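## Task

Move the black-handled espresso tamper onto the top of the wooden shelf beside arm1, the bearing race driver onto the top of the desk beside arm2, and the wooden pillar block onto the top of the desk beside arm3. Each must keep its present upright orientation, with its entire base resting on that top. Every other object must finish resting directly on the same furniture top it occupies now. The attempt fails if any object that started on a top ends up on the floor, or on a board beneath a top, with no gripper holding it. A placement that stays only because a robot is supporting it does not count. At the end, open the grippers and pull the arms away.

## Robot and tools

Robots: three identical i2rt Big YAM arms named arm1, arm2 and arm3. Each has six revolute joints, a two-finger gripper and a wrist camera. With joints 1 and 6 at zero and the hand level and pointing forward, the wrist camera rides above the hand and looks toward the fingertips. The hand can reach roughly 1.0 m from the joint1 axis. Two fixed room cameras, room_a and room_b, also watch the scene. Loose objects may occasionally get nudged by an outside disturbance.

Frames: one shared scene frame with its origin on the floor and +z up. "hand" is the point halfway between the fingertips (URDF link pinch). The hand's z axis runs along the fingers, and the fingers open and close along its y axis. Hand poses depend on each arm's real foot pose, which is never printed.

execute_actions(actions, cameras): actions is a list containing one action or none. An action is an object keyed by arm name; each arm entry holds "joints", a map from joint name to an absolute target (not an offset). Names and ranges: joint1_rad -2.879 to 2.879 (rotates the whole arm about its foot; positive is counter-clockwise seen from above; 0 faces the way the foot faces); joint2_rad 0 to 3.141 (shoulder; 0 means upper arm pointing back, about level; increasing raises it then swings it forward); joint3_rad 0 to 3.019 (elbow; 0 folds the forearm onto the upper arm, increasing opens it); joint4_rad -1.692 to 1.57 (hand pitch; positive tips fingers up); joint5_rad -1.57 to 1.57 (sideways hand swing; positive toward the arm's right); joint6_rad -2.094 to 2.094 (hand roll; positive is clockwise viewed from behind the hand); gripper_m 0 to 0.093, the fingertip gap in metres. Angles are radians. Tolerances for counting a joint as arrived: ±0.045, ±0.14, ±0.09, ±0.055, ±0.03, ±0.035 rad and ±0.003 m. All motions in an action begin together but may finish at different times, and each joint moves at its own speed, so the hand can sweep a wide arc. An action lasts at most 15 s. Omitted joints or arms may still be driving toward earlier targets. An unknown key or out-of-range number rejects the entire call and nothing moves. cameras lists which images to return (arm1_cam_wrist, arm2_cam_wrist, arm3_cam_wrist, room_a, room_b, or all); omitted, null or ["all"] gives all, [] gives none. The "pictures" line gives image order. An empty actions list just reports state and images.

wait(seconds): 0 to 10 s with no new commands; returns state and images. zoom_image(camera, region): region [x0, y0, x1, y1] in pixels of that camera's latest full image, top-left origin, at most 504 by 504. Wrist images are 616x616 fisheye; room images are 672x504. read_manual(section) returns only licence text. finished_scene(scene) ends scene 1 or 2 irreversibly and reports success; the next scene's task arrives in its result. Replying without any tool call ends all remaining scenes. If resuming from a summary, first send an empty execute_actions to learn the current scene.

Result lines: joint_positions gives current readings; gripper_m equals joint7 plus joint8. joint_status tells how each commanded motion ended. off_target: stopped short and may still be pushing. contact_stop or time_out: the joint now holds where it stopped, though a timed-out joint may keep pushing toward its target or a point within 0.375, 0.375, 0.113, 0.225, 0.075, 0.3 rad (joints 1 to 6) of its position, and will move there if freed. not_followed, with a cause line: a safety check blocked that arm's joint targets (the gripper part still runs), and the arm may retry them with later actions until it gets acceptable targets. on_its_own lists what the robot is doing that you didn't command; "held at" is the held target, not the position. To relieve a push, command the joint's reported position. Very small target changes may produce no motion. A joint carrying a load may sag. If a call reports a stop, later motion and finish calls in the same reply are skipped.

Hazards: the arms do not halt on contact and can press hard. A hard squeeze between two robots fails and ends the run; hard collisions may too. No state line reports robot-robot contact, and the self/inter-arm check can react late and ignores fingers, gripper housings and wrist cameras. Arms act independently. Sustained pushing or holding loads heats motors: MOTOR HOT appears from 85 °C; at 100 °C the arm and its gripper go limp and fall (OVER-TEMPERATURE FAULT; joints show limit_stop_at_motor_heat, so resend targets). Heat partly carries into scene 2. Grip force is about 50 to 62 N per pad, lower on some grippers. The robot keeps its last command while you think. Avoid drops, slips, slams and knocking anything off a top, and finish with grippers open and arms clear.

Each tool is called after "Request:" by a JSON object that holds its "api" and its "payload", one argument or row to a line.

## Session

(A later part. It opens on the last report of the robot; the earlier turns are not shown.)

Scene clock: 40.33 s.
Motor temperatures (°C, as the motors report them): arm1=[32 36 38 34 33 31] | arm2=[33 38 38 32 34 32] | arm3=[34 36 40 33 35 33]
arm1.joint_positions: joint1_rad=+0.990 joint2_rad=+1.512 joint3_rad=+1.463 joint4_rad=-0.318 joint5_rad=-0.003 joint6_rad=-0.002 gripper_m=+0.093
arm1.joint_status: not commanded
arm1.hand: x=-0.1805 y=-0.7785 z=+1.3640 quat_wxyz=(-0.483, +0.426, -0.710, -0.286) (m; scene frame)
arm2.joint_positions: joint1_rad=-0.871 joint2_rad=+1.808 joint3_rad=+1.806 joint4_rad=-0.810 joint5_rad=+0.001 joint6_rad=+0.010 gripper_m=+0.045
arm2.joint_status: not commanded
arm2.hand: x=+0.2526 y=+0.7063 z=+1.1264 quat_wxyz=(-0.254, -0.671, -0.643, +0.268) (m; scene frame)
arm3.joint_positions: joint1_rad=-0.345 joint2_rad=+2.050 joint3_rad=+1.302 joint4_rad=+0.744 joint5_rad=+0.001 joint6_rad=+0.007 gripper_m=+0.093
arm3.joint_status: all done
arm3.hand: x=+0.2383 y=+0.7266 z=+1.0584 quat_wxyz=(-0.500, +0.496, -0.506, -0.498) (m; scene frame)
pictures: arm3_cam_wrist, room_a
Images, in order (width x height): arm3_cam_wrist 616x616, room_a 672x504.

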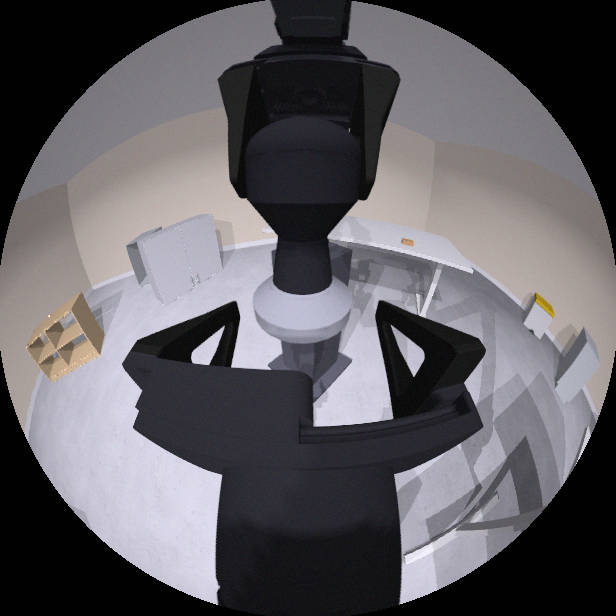

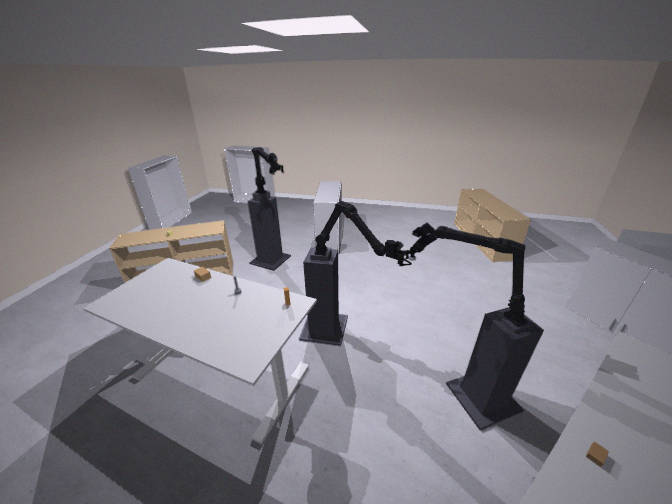

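Request:
{"api": "execute_actions", "payload": {
  "actions": [
    {"arm3":{"joints":{"joint2_rad":2.075,"joint3_rad":1.375,"joint4_rad":0.715}}}
  ],
  "cameras": []
}}

Request:
{"api": "execute_actions", "payload": {
  "actions": [
    {"arm3":{"joints":{"gripper_m":0.03}}}
  ],
  "cameras": ["arm3_cam_wrist","room_a"]
}}

Request:
{"api": "zoom_image", "payload": {
  "camera": "room_a",
  "region": [370,210,450,280]
}}

Scene clock: 41.20 s.
Motor temperatures (°C, as the motors report them): arm1=[32 36 38 34 33 31] | arm2=[33 38 39 32 34 32] | arm3=[34 36 41 33 35 33]
arm1.joint_positions: joint1_rad=+0.990 joint2_rad=+1.512 joint3_rad=+1.463 joint4_rad=-0.318 joint5_rad=-0.003 joint6_rad=-0.002 gripper_m=+0.093
arm1.joint_status: not commanded
arm1.hand: x=-0.1805 y=-0.7785 z=+1.3640 quat_wxyz=(-0.483, +0.426, -0.710, -0.286) (m; scene frame)
arm2.joint_positions: joint1_rad=-0.871 joint2_rad=+1.808 joint3_rad=+1.806 joint4_rad=-0.810 joint5_rad=+0.001 joint6_rad=+0.010 gripper_m=+0.045
arm2.joint_status: not commanded
arm2.hand: x=+0.2526 y=+0.7063 z=+1.1264 quat_wxyz=(-0.254, -0.671, -0.643, +0.268) (m; scene frame)
arm3.joint_positions: joint1_rad=-0.345 joint2_rad=+2.050 joint3_rad=+1.323 joint4_rad=+0.725 joint5_rad=+0.001 joint6_rad=+0.007 gripper_m=+0.093
arm3.joint_status: all done
arm3.hand: x=+0.2384 y=+0.7321 z=+1.0651 quat_wxyz=(-0.501, +0.496, -0.505, -0.498) (m; scene frame)
pictures: none
No camera images: the call's "cameras" was empty. Leave "cameras" out to get every camera's image.

Scene clock: 41.83 s.
Motor temperatures (°C, as the motors report them): arm1=[32 36 38 34 33 31] | arm2=[33 38 39 32 34 32] | arm3=[34 36 41 33 35 33]
arm1.joint_positions: joint1_rad=+0.990 joint2_rad=+1.512 joint3_rad=+1.463 joint4_rad=-0.318 joint5_rad=-0.003 joint6_rad=-0.002 gripper_m=+0.093
arm1.joint_status: not commanded
arm1.hand: x=-0.1805 y=-0.7785 z=+1.3640 quat_wxyz=(-0.483, +0.426, -0.710, -0.286) (m; scene frame)
arm2.joint_positions: joint1_rad=-0.871 joint2_rad=+1.808 joint3_rad=+1.806 joint4_rad=-0.809 joint5_rad=-0.003 joint6_rad=+0.010 gripper_m=+0.045
arm2.joint_status: not commanded
arm2.hand: x=+0.2535 y=+0.7062 z=+1.1265 quat_wxyz=(-0.255, -0.670, -0.644, +0.267) (m; scene frame)
arm3.joint_positions: joint1_rad=-0.343 joint2_rad=+2.050 joint3_rad=+1.323 joint4_rad=+0.725 joint5_rad=-0.002 joint6_rad=+0.007 gripper_m=+0.051
arm3.joint_status: gripper_m off_target (ended at +0.051, target +0.030)
arm3.hand: x=+0.2367 y=+0.7322 z=+1.0650 quat_wxyz=(-0.500, +0.497, -0.504, -0.499) (m; scene frame)
pictures: arm3_cam_wrist, room_a
Images, in order (width x height): arm3_cam_wrist 616x616, room_a 672x504.

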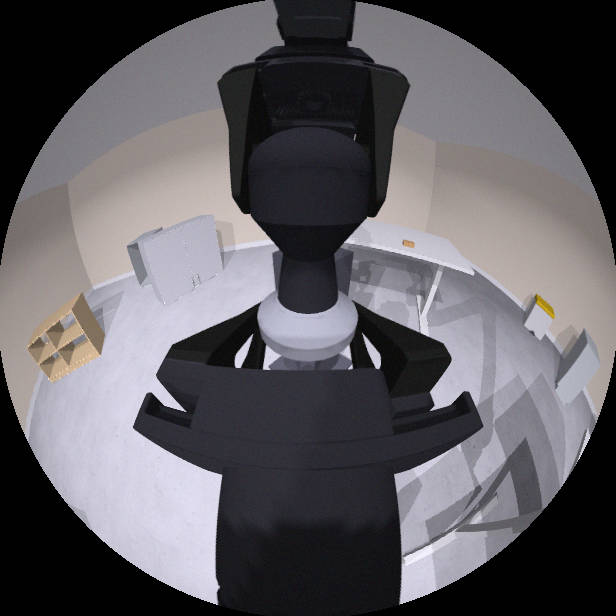

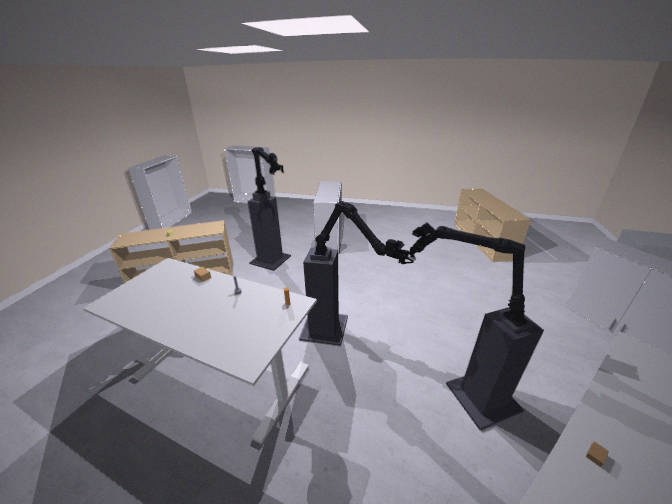

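Region (370, 210, 450, 280) of room_a's 672x504 image, scaled by 6.300, with more detail than that image has; it fills the top 441 rows of this view, and the rest is white.

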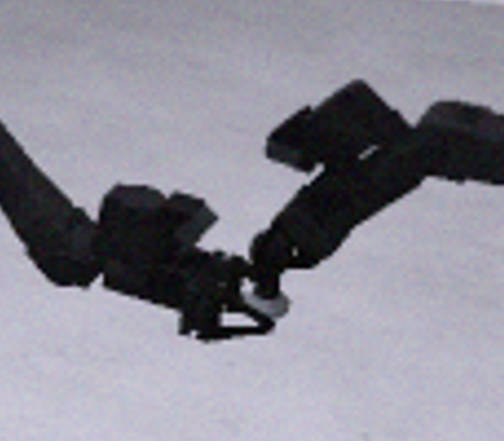

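Request:
{"api": "execute_actions", "payload": {
  "actions": [
    {"arm3":{"joints":{"gripper_m":0.07,"joint2_rad":2.05,"joint3_rad":1.40,"joint4_rad":0.70}}}
  ],
  "cameras": []
}}

Request:
{"api": "execute_actions", "payload": {
  "actions": [
    {"arm3":{"joints":{"gripper_m":0.03}}}
  ],
  "cameras": ["arm3_cam_wrist","room_a"]
}}

Request:
{"api": "zoom_image", "payload": {
  "camera": "room_a",
  "region": [370,210,450,280]
}}

Scene clock: 42.63 s.
Motor temperatures (°C, as the motors report them): arm1=[32 36 38 34 33 31] | arm2=[33 38 39 32 34 32] | arm3=[34 36 41 33 35 33]
arm1.joint_positions: joint1_rad=+0.990 joint2_rad=+1.512 joint3_rad=+1.463 joint4_rad=-0.318 joint5_rad=-0.003 joint6_rad=-0.002 gripper_m=+0.093
arm1.joint_status: not commanded
arm1.hand: x=-0.1805 y=-0.7785 z=+1.3640 quat_wxyz=(-0.483, +0.426, -0.710, -0.286) (m; scene frame)
arm2.joint_positions: joint1_rad=-0.871 joint2_rad=+1.807 joint3_rad=+1.806 joint4_rad=-0.807 joint5_rad=-0.002 joint6_rad=+0.010 gripper_m=+0.045
arm2.joint_status: not commanded
arm2.hand: x=+0.2535 y=+0.7058 z=+1.1275 quat_wxyz=(-0.256, -0.670, -0.644, +0.268) (m; scene frame)
arm3.joint_positions: joint1_rad=-0.343 joint2_rad=+2.050 joint3_rad=+1.348 joint4_rad=+0.710 joint5_rad=-0.002 joint6_rad=+0.007 gripper_m=+0.070
arm3.joint_status: all done
arm3.hand: x=+0.2368 y=+0.7383 z=+1.0745 quat_wxyz=(-0.502, +0.494, -0.502, -0.502) (m; scene frame)
pictures: none
No camera images: the call's "cameras" was empty. Leave "cameras" out to get every camera's image.

Scene clock: 43.23 s.
Motor temperatures (°C, as the motors report them): arm1=[32 36 38 34 33 31] | arm2=[33 38 39 32 34 32] | arm3=[34 36 41 33 35 33]
arm1.joint_positions: joint1_rad=+0.990 joint2_rad=+1.512 joint3_rad=+1.463 joint4_rad=-0.318 joint5_rad=-0.003 joint6_rad=-0.002 gripper_m=+0.093
arm1.joint_status: not commanded
arm1.hand: x=-0.1805 y=-0.7785 z=+1.3640 quat_wxyz=(-0.483, +0.426, -0.710, -0.286) (m; scene frame)
arm2.joint_positions: joint1_rad=-0.871 joint2_rad=+1.806 joint3_rad=+1.806 joint4_rad=-0.776 joint5_rad=-0.005 joint6_rad=+0.010 gripper_m=+0.045
arm2.joint_status: not commanded
arm2.hand: x=+0.2538 y=+0.7007 z=+1.1338 quat_wxyz=(-0.267, -0.665, -0.640, +0.278) (m; scene frame)
arm3.joint_positions: joint1_rad=-0.343 joint2_rad=+2.050 joint3_rad=+1.364 joint4_rad=+0.705 joint5_rad=+0.000 joint6_rad=+0.014 gripper_m=+0.031
arm3.joint_status: all done
arm3.hand: x=+0.2371 y=+0.7423 z=+1.0823 quat_wxyz=(-0.504, +0.489, -0.501, -0.506) (m; scene frame)
pictures: arm3_cam_wrist, room_a
Images, in order (width x height): arm3_cam_wrist 616x616, room_a 672x504.

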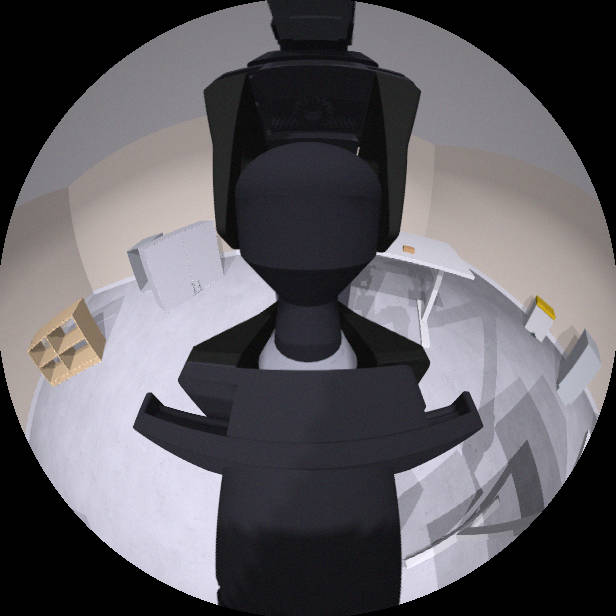

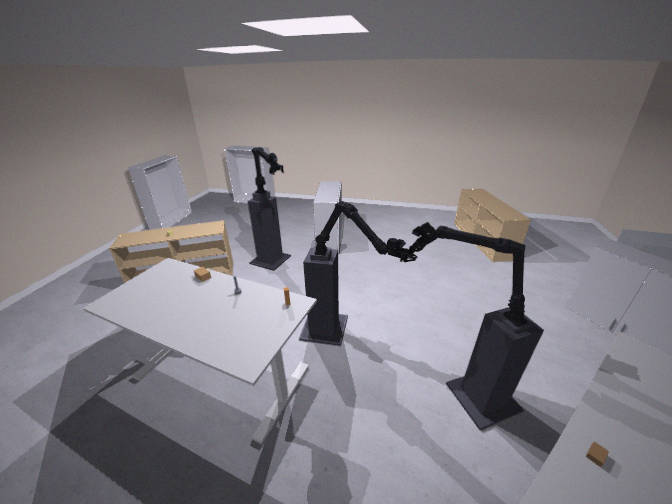

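Region (370, 210, 450, 280) of room_a's 672x504 image, scaled by 6.300, with more detail than that image has; it fills the top 441 rows of this view, and the rest is white.

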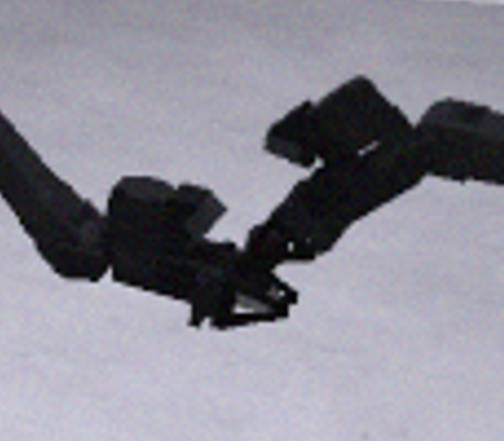

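Request:
{"api": "execute_actions", "payload": {
  "actions": [
    {"arm3":{"joints":{"gripper_m":0.085}}}
  ],
  "cameras": []
}}

Request:
{"api": "execute_actions", "payload": {
  "actions": [
    {"arm3":{"joints":{"joint3_rad":1.33,"joint4_rad":0.73}}}
  ],
  "cameras": ["arm3_cam_wrist","room_a"]
}}

Request:
{"api": "zoom_image", "payload": {
  "camera": "room_a",
  "region": [370,210,450,280]
}}

Scene clock: 44.70 s.
Motor temperatures (°C, as the motors report them): arm1=[32 36 38 34 33 31] | arm2=[33 38 39 32 34 32] | arm3=[34 36 42 33 35 33]
arm1.joint_positions: joint1_rad=+0.990 joint2_rad=+1.512 joint3_rad=+1.463 joint4_rad=-0.318 joint5_rad=-0.003 joint6_rad=-0.002 gripper_m=+0.093
arm1.joint_status: not commanded
arm1.hand: x=-0.1805 y=-0.7785 z=+1.3640 quat_wxyz=(-0.483, +0.426, -0.710, -0.286) (m; scene frame)
arm2.joint_positions: joint1_rad=-0.871 joint2_rad=+1.806 joint3_rad=+1.806 joint4_rad=-0.781 joint5_rad=-0.003 joint6_rad=+0.010 gripper_m=+0.045
arm2.joint_status: not commanded
arm2.hand: x=+0.2536 y=+0.7016 z=+1.1332 quat_wxyz=(-0.265, -0.666, -0.640, +0.277) (m; scene frame)
arm3.joint_positions: joint1_rad=-0.343 joint2_rad=+2.050 joint3_rad=+1.364 joint4_rad=+0.705 joint5_rad=+0.000 joint6_rad=+0.010 gripper_m=+0.085
arm3.joint_status: all done
arm3.hand: x=+0.2371 y=+0.7423 z=+1.0822 quat_wxyz=(-0.505, +0.490, -0.500, -0.505) (m; scene frame)
pictures: none
No camera images: the call's "cameras" was empty. Leave "cameras" out to get every camera's image.

Scene clock: 45.43 s.
Motor temperatures (°C, as the motors report them): arm1=[32 36 38 34 33 31] | arm2=[33 38 39 32 34 32] | arm3=[34 37 42 33 35 33]
arm1.joint_positions: joint1_rad=+0.990 joint2_rad=+1.512 joint3_rad=+1.463 joint4_rad=-0.318 joint5_rad=-0.003 joint6_rad=-0.002 gripper_m=+0.093
arm1.joint_status: not commanded
arm1.hand: x=-0.1805 y=-0.7785 z=+1.3640 quat_wxyz=(-0.483, +0.426, -0.710, -0.286) (m; scene frame)
arm2.joint_positions: joint1_rad=-0.871 joint2_rad=+1.806 joint3_rad=+1.806 joint4_rad=-0.781 joint5_rad=-0.003 joint6_rad=+0.010 gripper_m=+0.045
arm2.joint_status: not commanded
arm2.hand: x=+0.2536 y=+0.7016 z=+1.1332 quat_wxyz=(-0.265, -0.666, -0.640, +0.277) (m; scene frame)
arm3.joint_positions: joint1_rad=-0.343 joint2_rad=+2.050 joint3_rad=+1.342 joint4_rad=+0.716 joint5_rad=+0.000 joint6_rad=+0.010 gripper_m=+0.085
arm3.joint_status: all done
arm3.hand: x=+0.2370 y=+0.7368 z=+1.0727 quat_wxyz=(-0.502, +0.493, -0.503, -0.502) (m; scene frame)
pictures: arm3_cam_wrist, room_a
Images, in order (width x height): arm3_cam_wrist 616x616, room_a 672x504.

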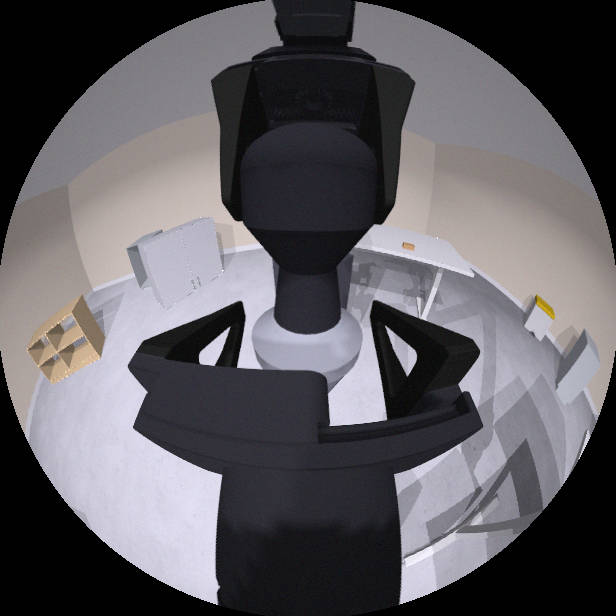

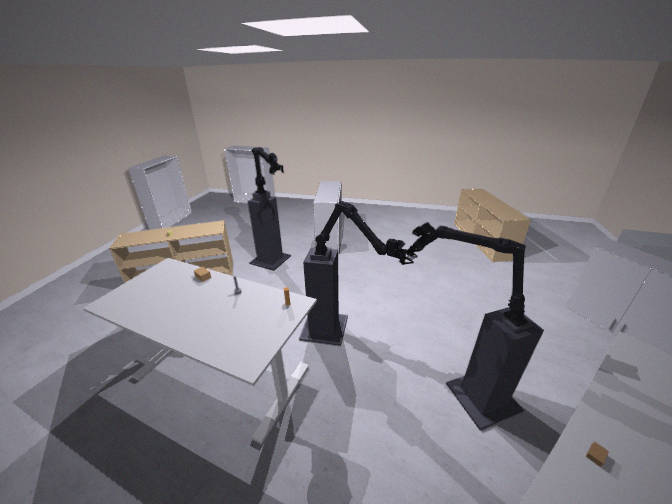

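Region (370, 210, 450, 280) of room_a's 672x504 image, scaled by 6.300, with more detail than that image has; it fills the top 441 rows of this view, and the rest is white.

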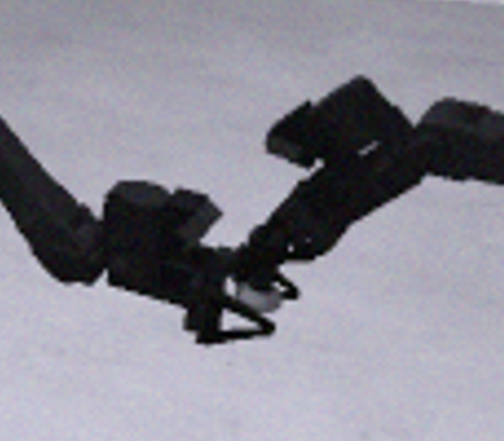

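Request:
{"api": "execute_actions", "payload": {
  "actions": [
    {"arm3":{"joints":{"joint2_rad":2.01,"joint4_rad":0.71}}}
  ],
  "cameras": ["arm3_cam_wrist"]
}}

Request:
{"api": "execute_actions", "payload": {
  "actions": [
    {"arm3":{"joints":{"gripper_m":0.02}}}
  ],
  "cameras": ["arm3_cam_wrist","room_a"]
}}

Request:
{"api": "zoom_image", "payload": {
  "camera": "room_a",
  "region": [380,220,440,275]
}}

Scene clock: 46.40 s.
Motor temperatures (°C, as the motors report them): arm1=[32 36 38 34 33 31] | arm2=[33 38 39 32 34 32] | arm3=[34 37 41 33 35 33]
arm1.joint_positions: joint1_rad=+0.990 joint2_rad=+1.512 joint3_rad=+1.463 joint4_rad=-0.318 joint5_rad=-0.003 joint6_rad=-0.002 gripper_m=+0.093
arm1.joint_status: not commanded
arm1.hand: x=-0.1805 y=-0.7785 z=+1.3640 quat_wxyz=(-0.483, +0.426, -0.710, -0.286) (m; scene frame)
arm2.joint_positions: joint1_rad=-0.871 joint2_rad=+1.806 joint3_rad=+1.806 joint4_rad=-0.781 joint5_rad=-0.003 joint6_rad=+0.010 gripper_m=+0.045
arm2.joint_status: not commanded
arm2.hand: x=+0.2536 y=+0.7016 z=+1.1332 quat_wxyz=(-0.265, -0.666, -0.640, +0.277) (m; scene frame)
arm3.joint_positions: joint1_rad=-0.343 joint2_rad=+2.022 joint3_rad=+1.342 joint4_rad=+0.716 joint5_rad=+0.000 joint6_rad=+0.010 gripper_m=+0.085
arm3.joint_status: all done
arm3.hand: x=+0.2370 y=+0.7349 z=+1.0947 quat_wxyz=(-0.509, +0.486, -0.496, -0.509) (m; scene frame)
pictures: arm3_cam_wrist
Images, in order (width x height): arm3_cam_wrist 616x616.

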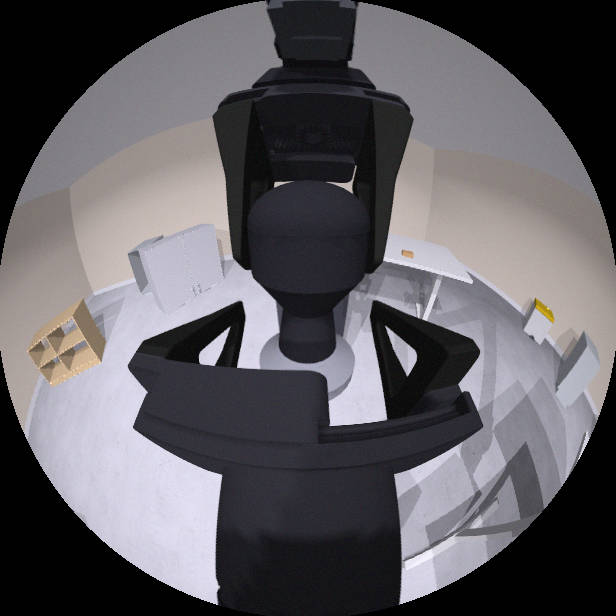

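Scene clock: 47.03 s.
Motor temperatures (°C, as the motors report them): arm1=[32 36 38 34 33 31] | arm2=[33 38 39 32 34 32] | arm3=[34 37 41 33 35 33]
arm1.joint_positions: joint1_rad=+0.990 joint2_rad=+1.512 joint3_rad=+1.463 joint4_rad=-0.318 joint5_rad=-0.003 joint6_rad=-0.002 gripper_m=+0.093
arm1.joint_status: not commanded
arm1.hand: x=-0.1805 y=-0.7785 z=+1.3640 quat_wxyz=(-0.483, +0.426, -0.710, -0.286) (m; scene frame)
arm2.joint_positions: joint1_rad=-0.871 joint2_rad=+1.806 joint3_rad=+1.806 joint4_rad=-0.781 joint5_rad=-0.003 joint6_rad=+0.010 gripper_m=+0.045
arm2.joint_status: not commanded
arm2.hand: x=+0.2535 y=+0.7016 z=+1.1332 quat_wxyz=(-0.265, -0.666, -0.640, +0.277) (m; scene frame)
arm3.joint_positions: joint1_rad=-0.343 joint2_rad=+2.022 joint3_rad=+1.342 joint4_rad=+0.716 joint5_rad=-0.001 joint6_rad=+0.008 gripper_m=+0.050
arm3.joint_status: gripper_m off_target (ended at +0.050, target +0.020)
arm3.hand: x=+0.2368 y=+0.7349 z=+1.0947 quat_wxyz=(-0.509, +0.487, -0.495, -0.509) (m; scene frame)
pictures: arm3_cam_wrist, room_a
Images, in order (width x height): arm3_cam_wrist 616x616, room_a 672x504.

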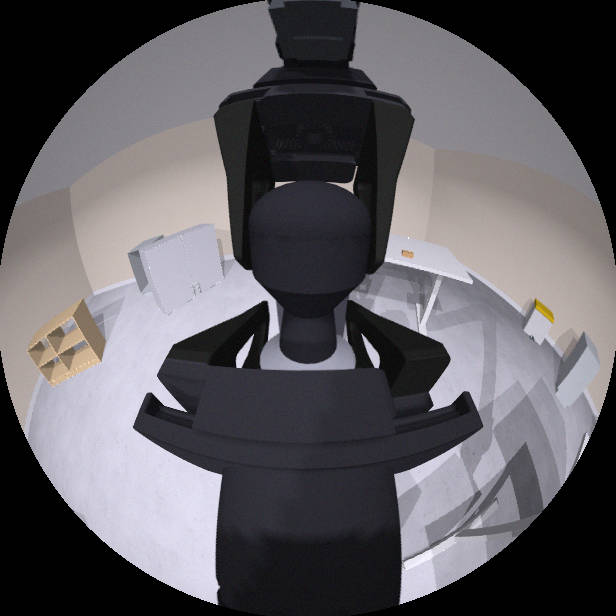

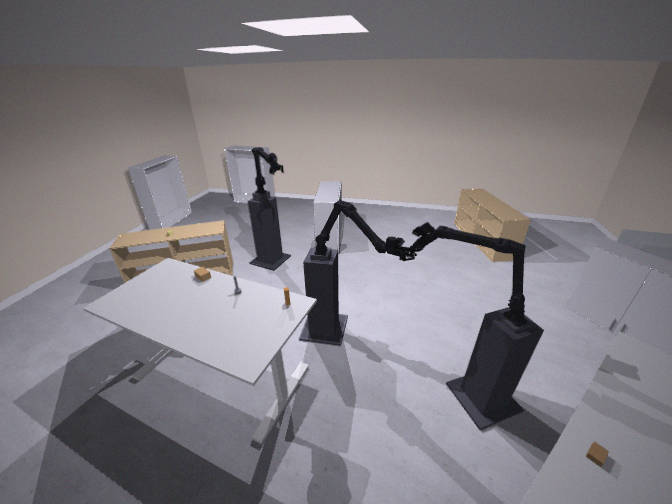

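Region (380, 220, 440, 275) of room_a's 672x504 image, scaled by 8.400, with more detail than that image has; it fills the top 462 rows of this view, and the rest is white.

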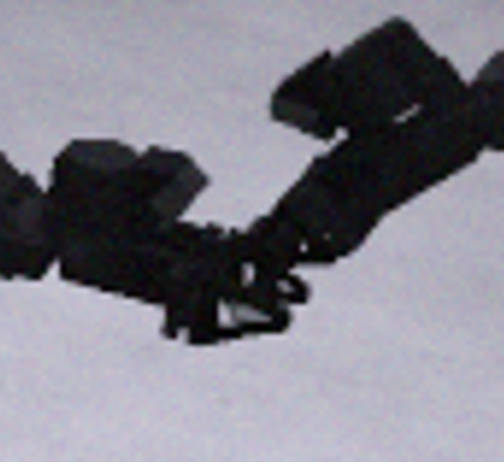

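Request:
{"api": "execute_actions", "payload": {
  "actions": [
    {"arm2":{"joints":{"gripper_m":0.093}}}
  ],
  "cameras": []
}}

Request:
{"api": "execute_actions", "payload": {
  "actions": [
    {"arm2":{"joints":{"joint2_rad":1.4}},"arm1":{"joints":{"joint2_rad":1.55,"joint3_rad":1.25,"joint4_rad":-0.48}}}
  ],
  "cameras": ["arm3_cam_wrist"]
}}

Request:
{"api": "execute_actions", "payload": {
  "actions": [
    {"arm3":{"joints":{"joint1_rad":2.32,"joint4_rad":0.68}}}
  ]
}}

Scene clock: 48.07 s.
Motor temperatures (°C, as the motors report them): arm1=[32 36 38 34 33 31] | arm2=[33 38 39 32 34 32] | arm3=[34 37 41 33 35 33]
arm1.joint_positions: joint1_rad=+0.990 joint2_rad=+1.512 joint3_rad=+1.463 joint4_rad=-0.318 joint5_rad=-0.003 joint6_rad=-0.002 gripper_m=+0.093
arm1.joint_status: not commanded
arm1.hand: x=-0.1805 y=-0.7785 z=+1.3640 quat_wxyz=(-0.483, +0.426, -0.710, -0.286) (m; scene frame)
arm2.joint_positions: joint1_rad=-0.871 joint2_rad=+1.773 joint3_rad=+1.806 joint4_rad=-0.781 joint5_rad=-0.003 joint6_rad=+0.010 gripper_m=+0.093
arm2.joint_status: all done
arm2.hand: x=+0.2540 y=+0.7078 z=+1.1564 quat_wxyz=(-0.276, -0.661, -0.636, +0.288) (m; scene frame)
arm3.joint_positions: joint1_rad=-0.343 joint2_rad=+2.022 joint3_rad=+1.325 joint4_rad=+0.703 joint5_rad=-0.001 joint6_rad=+0.008 gripper_m=+0.050
arm3.joint_status: not commanded
arm3.hand: x=+0.2368 y=+0.7309 z=+1.0823 quat_wxyz=(-0.502, +0.494, -0.503, -0.501) (m; scene frame)
pictures: none
No camera images: the call's "cameras" was empty. Leave "cameras" out to get every camera's image.

Scene clock: 49.87 s.
Motor temperatures (°C, as the motors report them): arm1=[32 36 38 34 33 31] | arm2=[33 38 39 32 34 32] | arm3=[34 37 41 33 35 33]
arm1.joint_positions: joint1_rad=+0.990 joint2_rad=+1.564 joint3_rad=+1.232 joint4_rad=-0.478 joint5_rad=-0.003 joint6_rad=-0.002 gripper_m=+0.093
arm1.joint_status: all done
arm1.hand: x=-0.2100 y=-0.8343 z=+1.1657 quat_wxyz=(-0.314, +0.478, -0.799, -0.186) (m; scene frame)
arm2.joint_positions: joint1_rad=-0.871 joint2_rad=+1.401 joint3_rad=+1.845 joint4_rad=-0.781 joint5_rad=-0.003 joint6_rad=+0.010 gripper_m=+0.093
arm2.joint_status: all done
arm2.hand: x=+0.2611 y=+0.8314 z=+1.4213 quat_wxyz=(-0.401, -0.588, -0.567, +0.415) (m; scene frame)
arm3.joint_positions: joint1_rad=-0.343 joint2_rad=+2.022 joint3_rad=+1.325 joint4_rad=+0.703 joint5_rad=-0.001 joint6_rad=+0.008 gripper_m=+0.050
arm3.joint_status: not commanded
arm3.hand: x=+0.2368 y=+0.7309 z=+1.0823 quat_wxyz=(-0.502, +0.494, -0.503, -0.501) (m; scene frame)
pictures: arm3_cam_wrist
Images, in order (width x height): arm3_cam_wrist 616x616.

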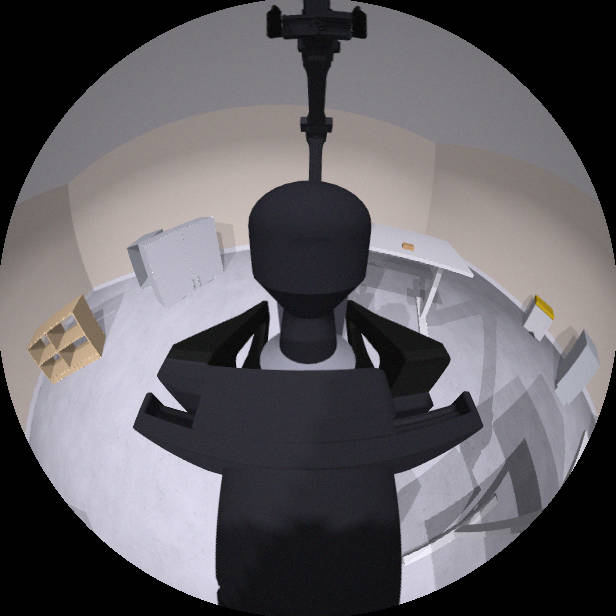

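Scene clock: 52.50 s.
Motor temperatures (°C, as the motors report them): arm1=[32 36 38 34 33 31] | arm2=[33 37 38 32 34 32] | arm3=[34 38 41 33 35 33]
arm1.joint_positions: joint1_rad=+0.990 joint2_rad=+1.564 joint3_rad=+1.232 joint4_rad=-0.478 joint5_rad=-0.003 joint6_rad=-0.002 gripper_m=+0.093
arm1.joint_status: not commanded
arm1.hand: x=-0.2100 y=-0.8343 z=+1.1657 quat_wxyz=(-0.314, +0.478, -0.799, -0.186) (m; scene frame)
arm2.joint_positions: joint1_rad=-0.871 joint2_rad=+1.401 joint3_rad=+1.845 joint4_rad=-0.781 joint5_rad=-0.003 joint6_rad=+0.010 gripper_m=+0.093
arm2.joint_status: not commanded
arm2.hand: x=+0.2611 y=+0.8314 z=+1.4213 quat_wxyz=(-0.401, -0.588, -0.567, +0.415) (m; scene frame)
arm3.joint_positions: joint1_rad=+2.325 joint2_rad=+2.022 joint3_rad=+1.325 joint4_rad=+0.673 joint5_rad=-0.004 joint6_rad=+0.007 gripper_m=+0.050
arm3.joint_status: all done
arm3.hand: x=-0.1361 y=-0.7531 z=+1.0748 quat_wxyz=(+0.365, +0.613, +0.369, -0.596) (m; scene frame)
pictures: arm1_cam_wrist, arm2_cam_wrist, arm3_cam_wrist, room_a, room_b
Images, in order (width x height): arm1_cam_wrist 616x616, arm2_cam_wrist 616x616, arm3_cam_wrist 616x616, room_a 672x504, room_b 672x504.

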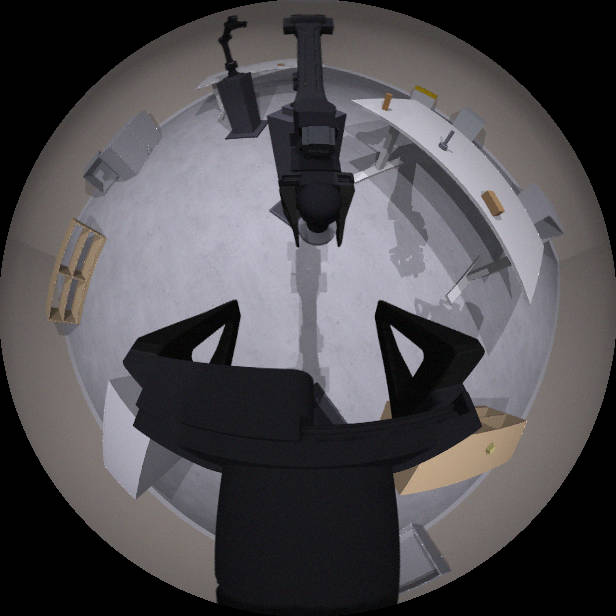

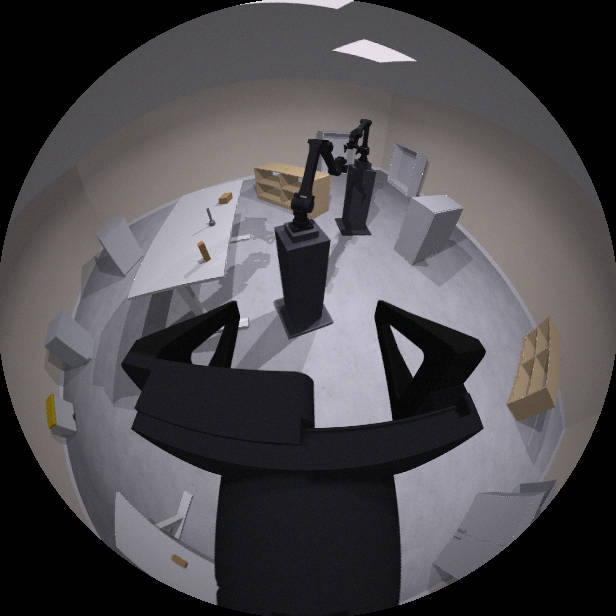

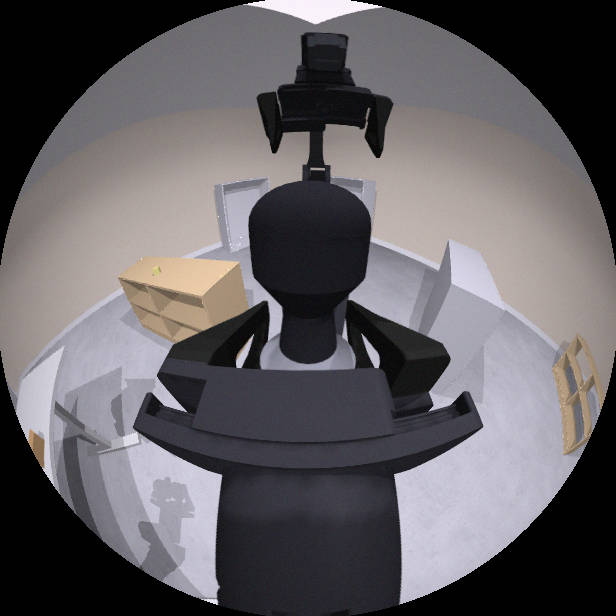

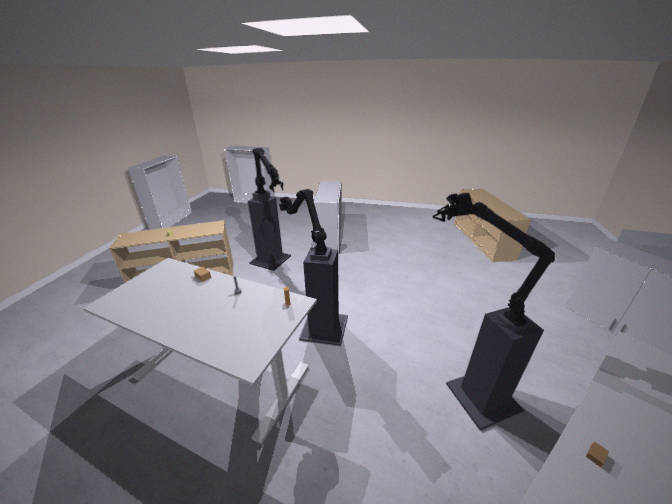

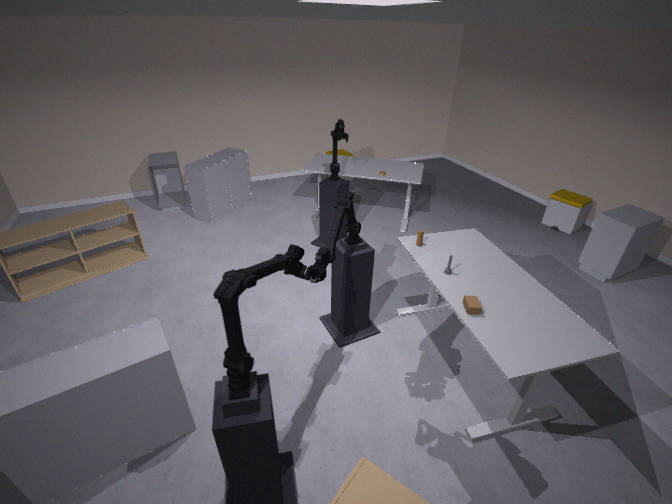

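Request:
{"api": "execute_actions", "payload": {
  "actions": [
    {"arm3":{"joints":{"joint4_rad":0.75}},"arm1":{"joints":{"joint1_rad":0.965,"joint2_rad":1.88,"joint3_rad":1.645,"joint4_rad":-0.53}}}
  ],
  "cameras": ["arm1_cam_wrist","arm3_cam_wrist"]
}}

Scene clock: 53.90 s.
Motor temperatures (°C, as the motors report them): arm1=[32 36 38 34 33 31] | arm2=[33 37 38 32 34 32] | arm3=[34 38 41 33 35 33]
arm1.joint_positions: joint1_rad=+0.977 joint2_rad=+1.899 joint3_rad=+1.583 joint4_rad=-0.522 joint5_rad=-0.003 joint6_rad=-0.002 gripper_m=+0.093
arm1.joint_status: all done
arm1.hand: x=-0.1455 y=-0.7357 z=+1.1233 quat_wxyz=(-0.304, +0.475, -0.806, -0.178) (m; scene frame)
arm2.joint_positions: joint1_rad=-0.871 joint2_rad=+1.401 joint3_rad=+1.845 joint4_rad=-0.781 joint5_rad=-0.003 joint6_rad=+0.010 gripper_m=+0.093
arm2.joint_status: not commanded
arm2.hand: x=+0.2611 y=+0.8314 z=+1.4213 quat_wxyz=(-0.401, -0.588, -0.567, +0.415) (m; scene frame)
arm3.joint_positions: joint1_rad=+2.325 joint2_rad=+2.022 joint3_rad=+1.325 joint4_rad=+0.715 joint5_rad=-0.004 joint6_rad=+0.007 gripper_m=+0.050
arm3.joint_status: all done
arm3.hand: x=-0.1361 y=-0.7531 z=+1.0850 quat_wxyz=(+0.373, +0.600, +0.362, -0.608) (m; scene frame)
pictures: arm1_cam_wrist, arm3_cam_wrist
Images, in order (width x height): arm1_cam_wrist 616x616, arm3_cam_wrist 616x616.

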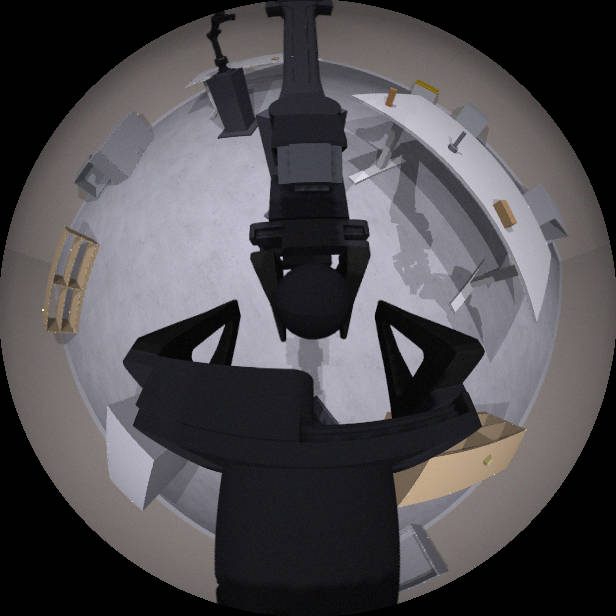

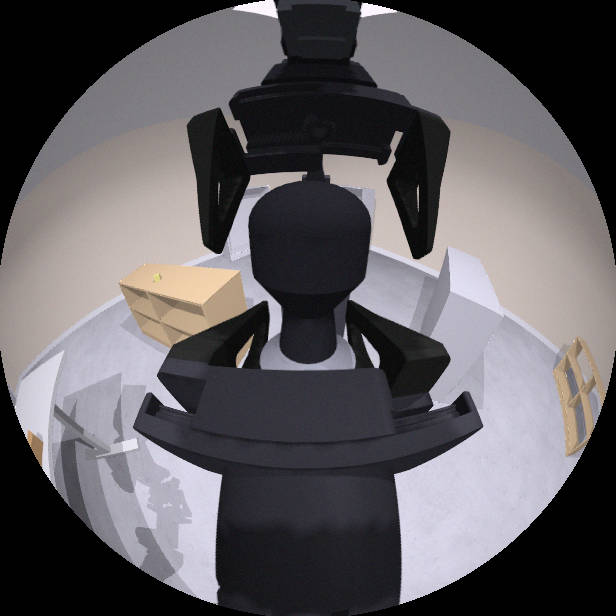

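Request:
{"api": "execute_actions", "payload": {
  "actions": [
    {"arm1":{"joints":{"joint1_rad":0.955,"joint2_rad":1.93,"joint3_rad":1.70,"joint4_rad":-0.515}}}
  ],
  "cameras": ["arm1_cam_wrist","arm3_cam_wrist"]
}}

Scene clock: 54.67 s.
Motor temperatures (°C, as the motors report them): arm1=[32 36 39 34 33 31] | arm2=[33 37 38 32 34 32] | arm3=[34 38 41 33 35 33]
arm1.joint_positions: joint1_rad=+0.968 joint2_rad=+1.922 joint3_rad=+1.639 joint4_rad=-0.522 joint5_rad=-0.003 joint6_rad=-0.002 gripper_m=+0.093
arm1.joint_status: all done
arm1.hand: x=-0.1310 y=-0.7238 z=+1.1362 quat_wxyz=(-0.319, +0.469, -0.803, -0.184) (m; scene frame)
arm2.joint_positions: joint1_rad=-0.871 joint2_rad=+1.401 joint3_rad=+1.845 joint4_rad=-0.781 joint5_rad=-0.003 joint6_rad=+0.010 gripper_m=+0.093
arm2.joint_status: not commanded
arm2.hand: x=+0.2611 y=+0.8314 z=+1.4213 quat_wxyz=(-0.401, -0.588, -0.567, +0.415) (m; scene frame)
arm3.joint_positions: joint1_rad=+2.325 joint2_rad=+2.022 joint3_rad=+1.325 joint4_rad=+0.715 joint5_rad=-0.004 joint6_rad=+0.007 gripper_m=+0.050
arm3.joint_status: not commanded
arm3.hand: x=-0.1361 y=-0.7531 z=+1.0850 quat_wxyz=(+0.373, +0.600, +0.362, -0.608) (m; scene frame)
pictures: arm1_cam_wrist, arm3_cam_wrist
Images, in order (width x height): arm1_cam_wrist 616x616, arm3_cam_wrist 616x616.

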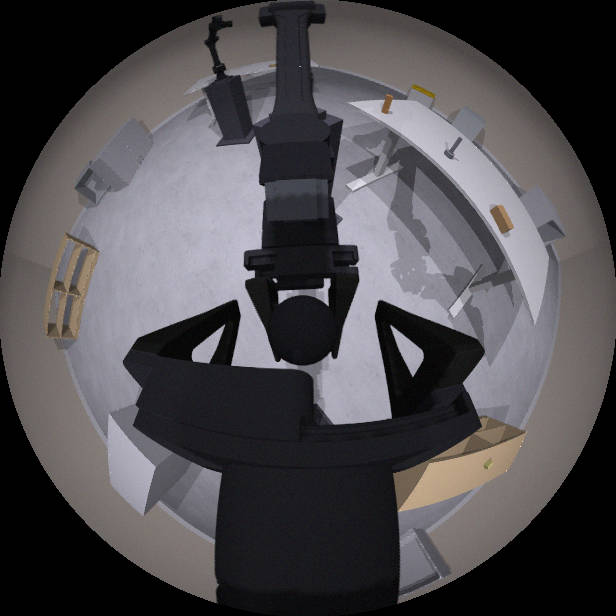

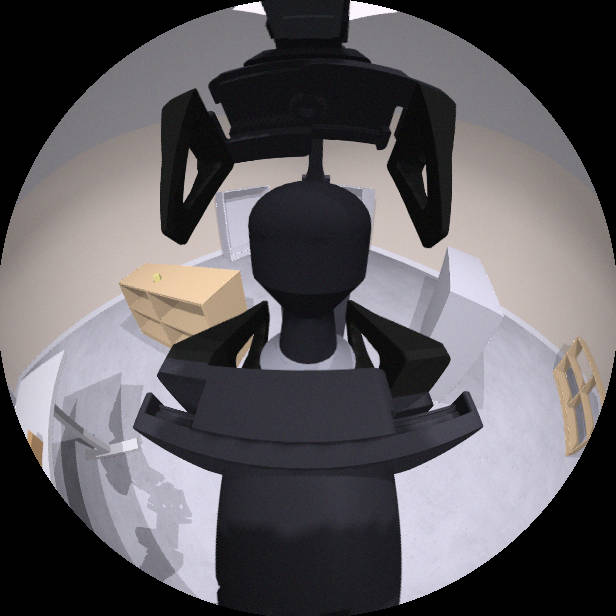

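Lower about 1.2 cm.

Request:
{"api": "execute_actions", "payload": {
  "actions": [
    {"arm1":{"joints":{"joint2_rad":1.948}}}
  ],
  "cameras": []
}}

Request:
{"api": "execute_actions", "payload": {
  "actions": [
    {"arm1":{"joints":{"gripper_m":0.02}}}
  ],
  "cameras": ["arm1_cam_wrist","arm3_cam_wrist"]
}}

Scene clock: 55.50 s.
Motor temperatures (°C, as the motors report them): arm1=[32 36 39 34 33 31] | arm2=[33 37 38 32 34 32] | arm3=[34 38 41 33 35 33]
arm1.joint_positions: joint1_rad=+0.968 joint2_rad=+1.947 joint3_rad=+1.639 joint4_rad=-0.522 joint5_rad=-0.003 joint6_rad=-0.002 gripper_m=+0.093
arm1.joint_status: all done
arm1.hand: x=-0.1305 y=-0.7232 z=+1.1180 quat_wxyz=(-0.309, +0.471, -0.807, -0.178) (m; scene frame)
arm2.joint_positions: joint1_rad=-0.871 joint2_rad=+1.401 joint3_rad=+1.845 joint4_rad=-0.781 joint5_rad=-0.003 joint6_rad=+0.010 gripper_m=+0.093
arm2.joint_status: not commanded
arm2.hand: x=+0.2611 y=+0.8314 z=+1.4213 quat_wxyz=(-0.401, -0.588, -0.567, +0.415) (m; scene frame)
arm3.joint_positions: joint1_rad=+2.325 joint2_rad=+2.022 joint3_rad=+1.325 joint4_rad=+0.715 joint5_rad=-0.004 joint6_rad=+0.007 gripper_m=+0.050
arm3.joint_status: not commanded
arm3.hand: x=-0.1361 y=-0.7531 z=+1.0850 quat_wxyz=(+0.373, +0.600, +0.362, -0.608) (m; scene frame)
pictures: none
No camera images: the call's "cameras" was empty. Leave "cameras" out to get every camera's image.

Scene clock: 56.17 s.
Motor temperatures (°C, as the motors report them): arm1=[32 36 39 34 33 31] | arm2=[33 37 38 32 34 32] | arm3=[34 38 41 33 35 33]
arm1.joint_positions: joint1_rad=+0.968 joint2_rad=+1.947 joint3_rad=+1.639 joint4_rad=-0.522 joint5_rad=-0.005 joint6_rad=-0.003 gripper_m=+0.044
arm1.joint_status: gripper_m off_target (ended at +0.044, target +0.020)
arm1.hand: x=-0.1314 y=-0.7227 z=+1.1180 quat_wxyz=(-0.308, +0.472, -0.806, -0.179) (m; scene frame)
arm2.joint_positions: joint1_rad=-0.871 joint2_rad=+1.401 joint3_rad=+1.845 joint4_rad=-0.781 joint5_rad=-0.003 joint6_rad=+0.010 gripper_m=+0.093
arm2.joint_status: not commanded
arm2.hand: x=+0.2611 y=+0.8314 z=+1.4213 quat_wxyz=(-0.401, -0.588, -0.567, +0.415) (m; scene frame)
arm3.joint_positions: joint1_rad=+2.326 joint2_rad=+2.022 joint3_rad=+1.325 joint4_rad=+0.716 joint5_rad=-0.005 joint6_rad=+0.003 gripper_m=+0.050
arm3.joint_status: not commanded
arm3.hand: x=-0.1351 y=-0.7536 z=+1.0852 quat_wxyz=(+0.372, +0.599, +0.363, -0.609) (m; scene frame)
pictures: arm1_cam_wrist, arm3_cam_wrist
Images, in order (width x height): arm1_cam_wrist 616x616, arm3_cam_wrist 616x616.

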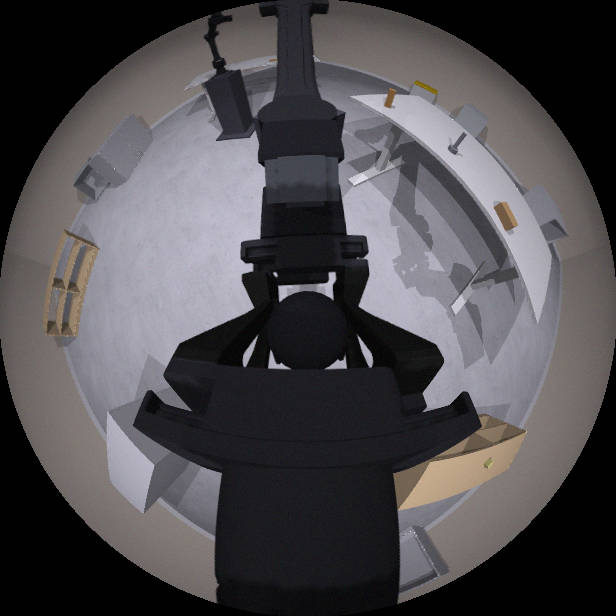

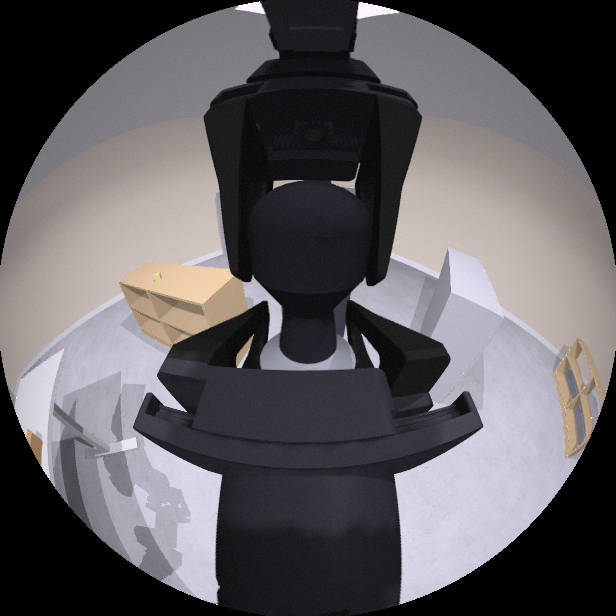

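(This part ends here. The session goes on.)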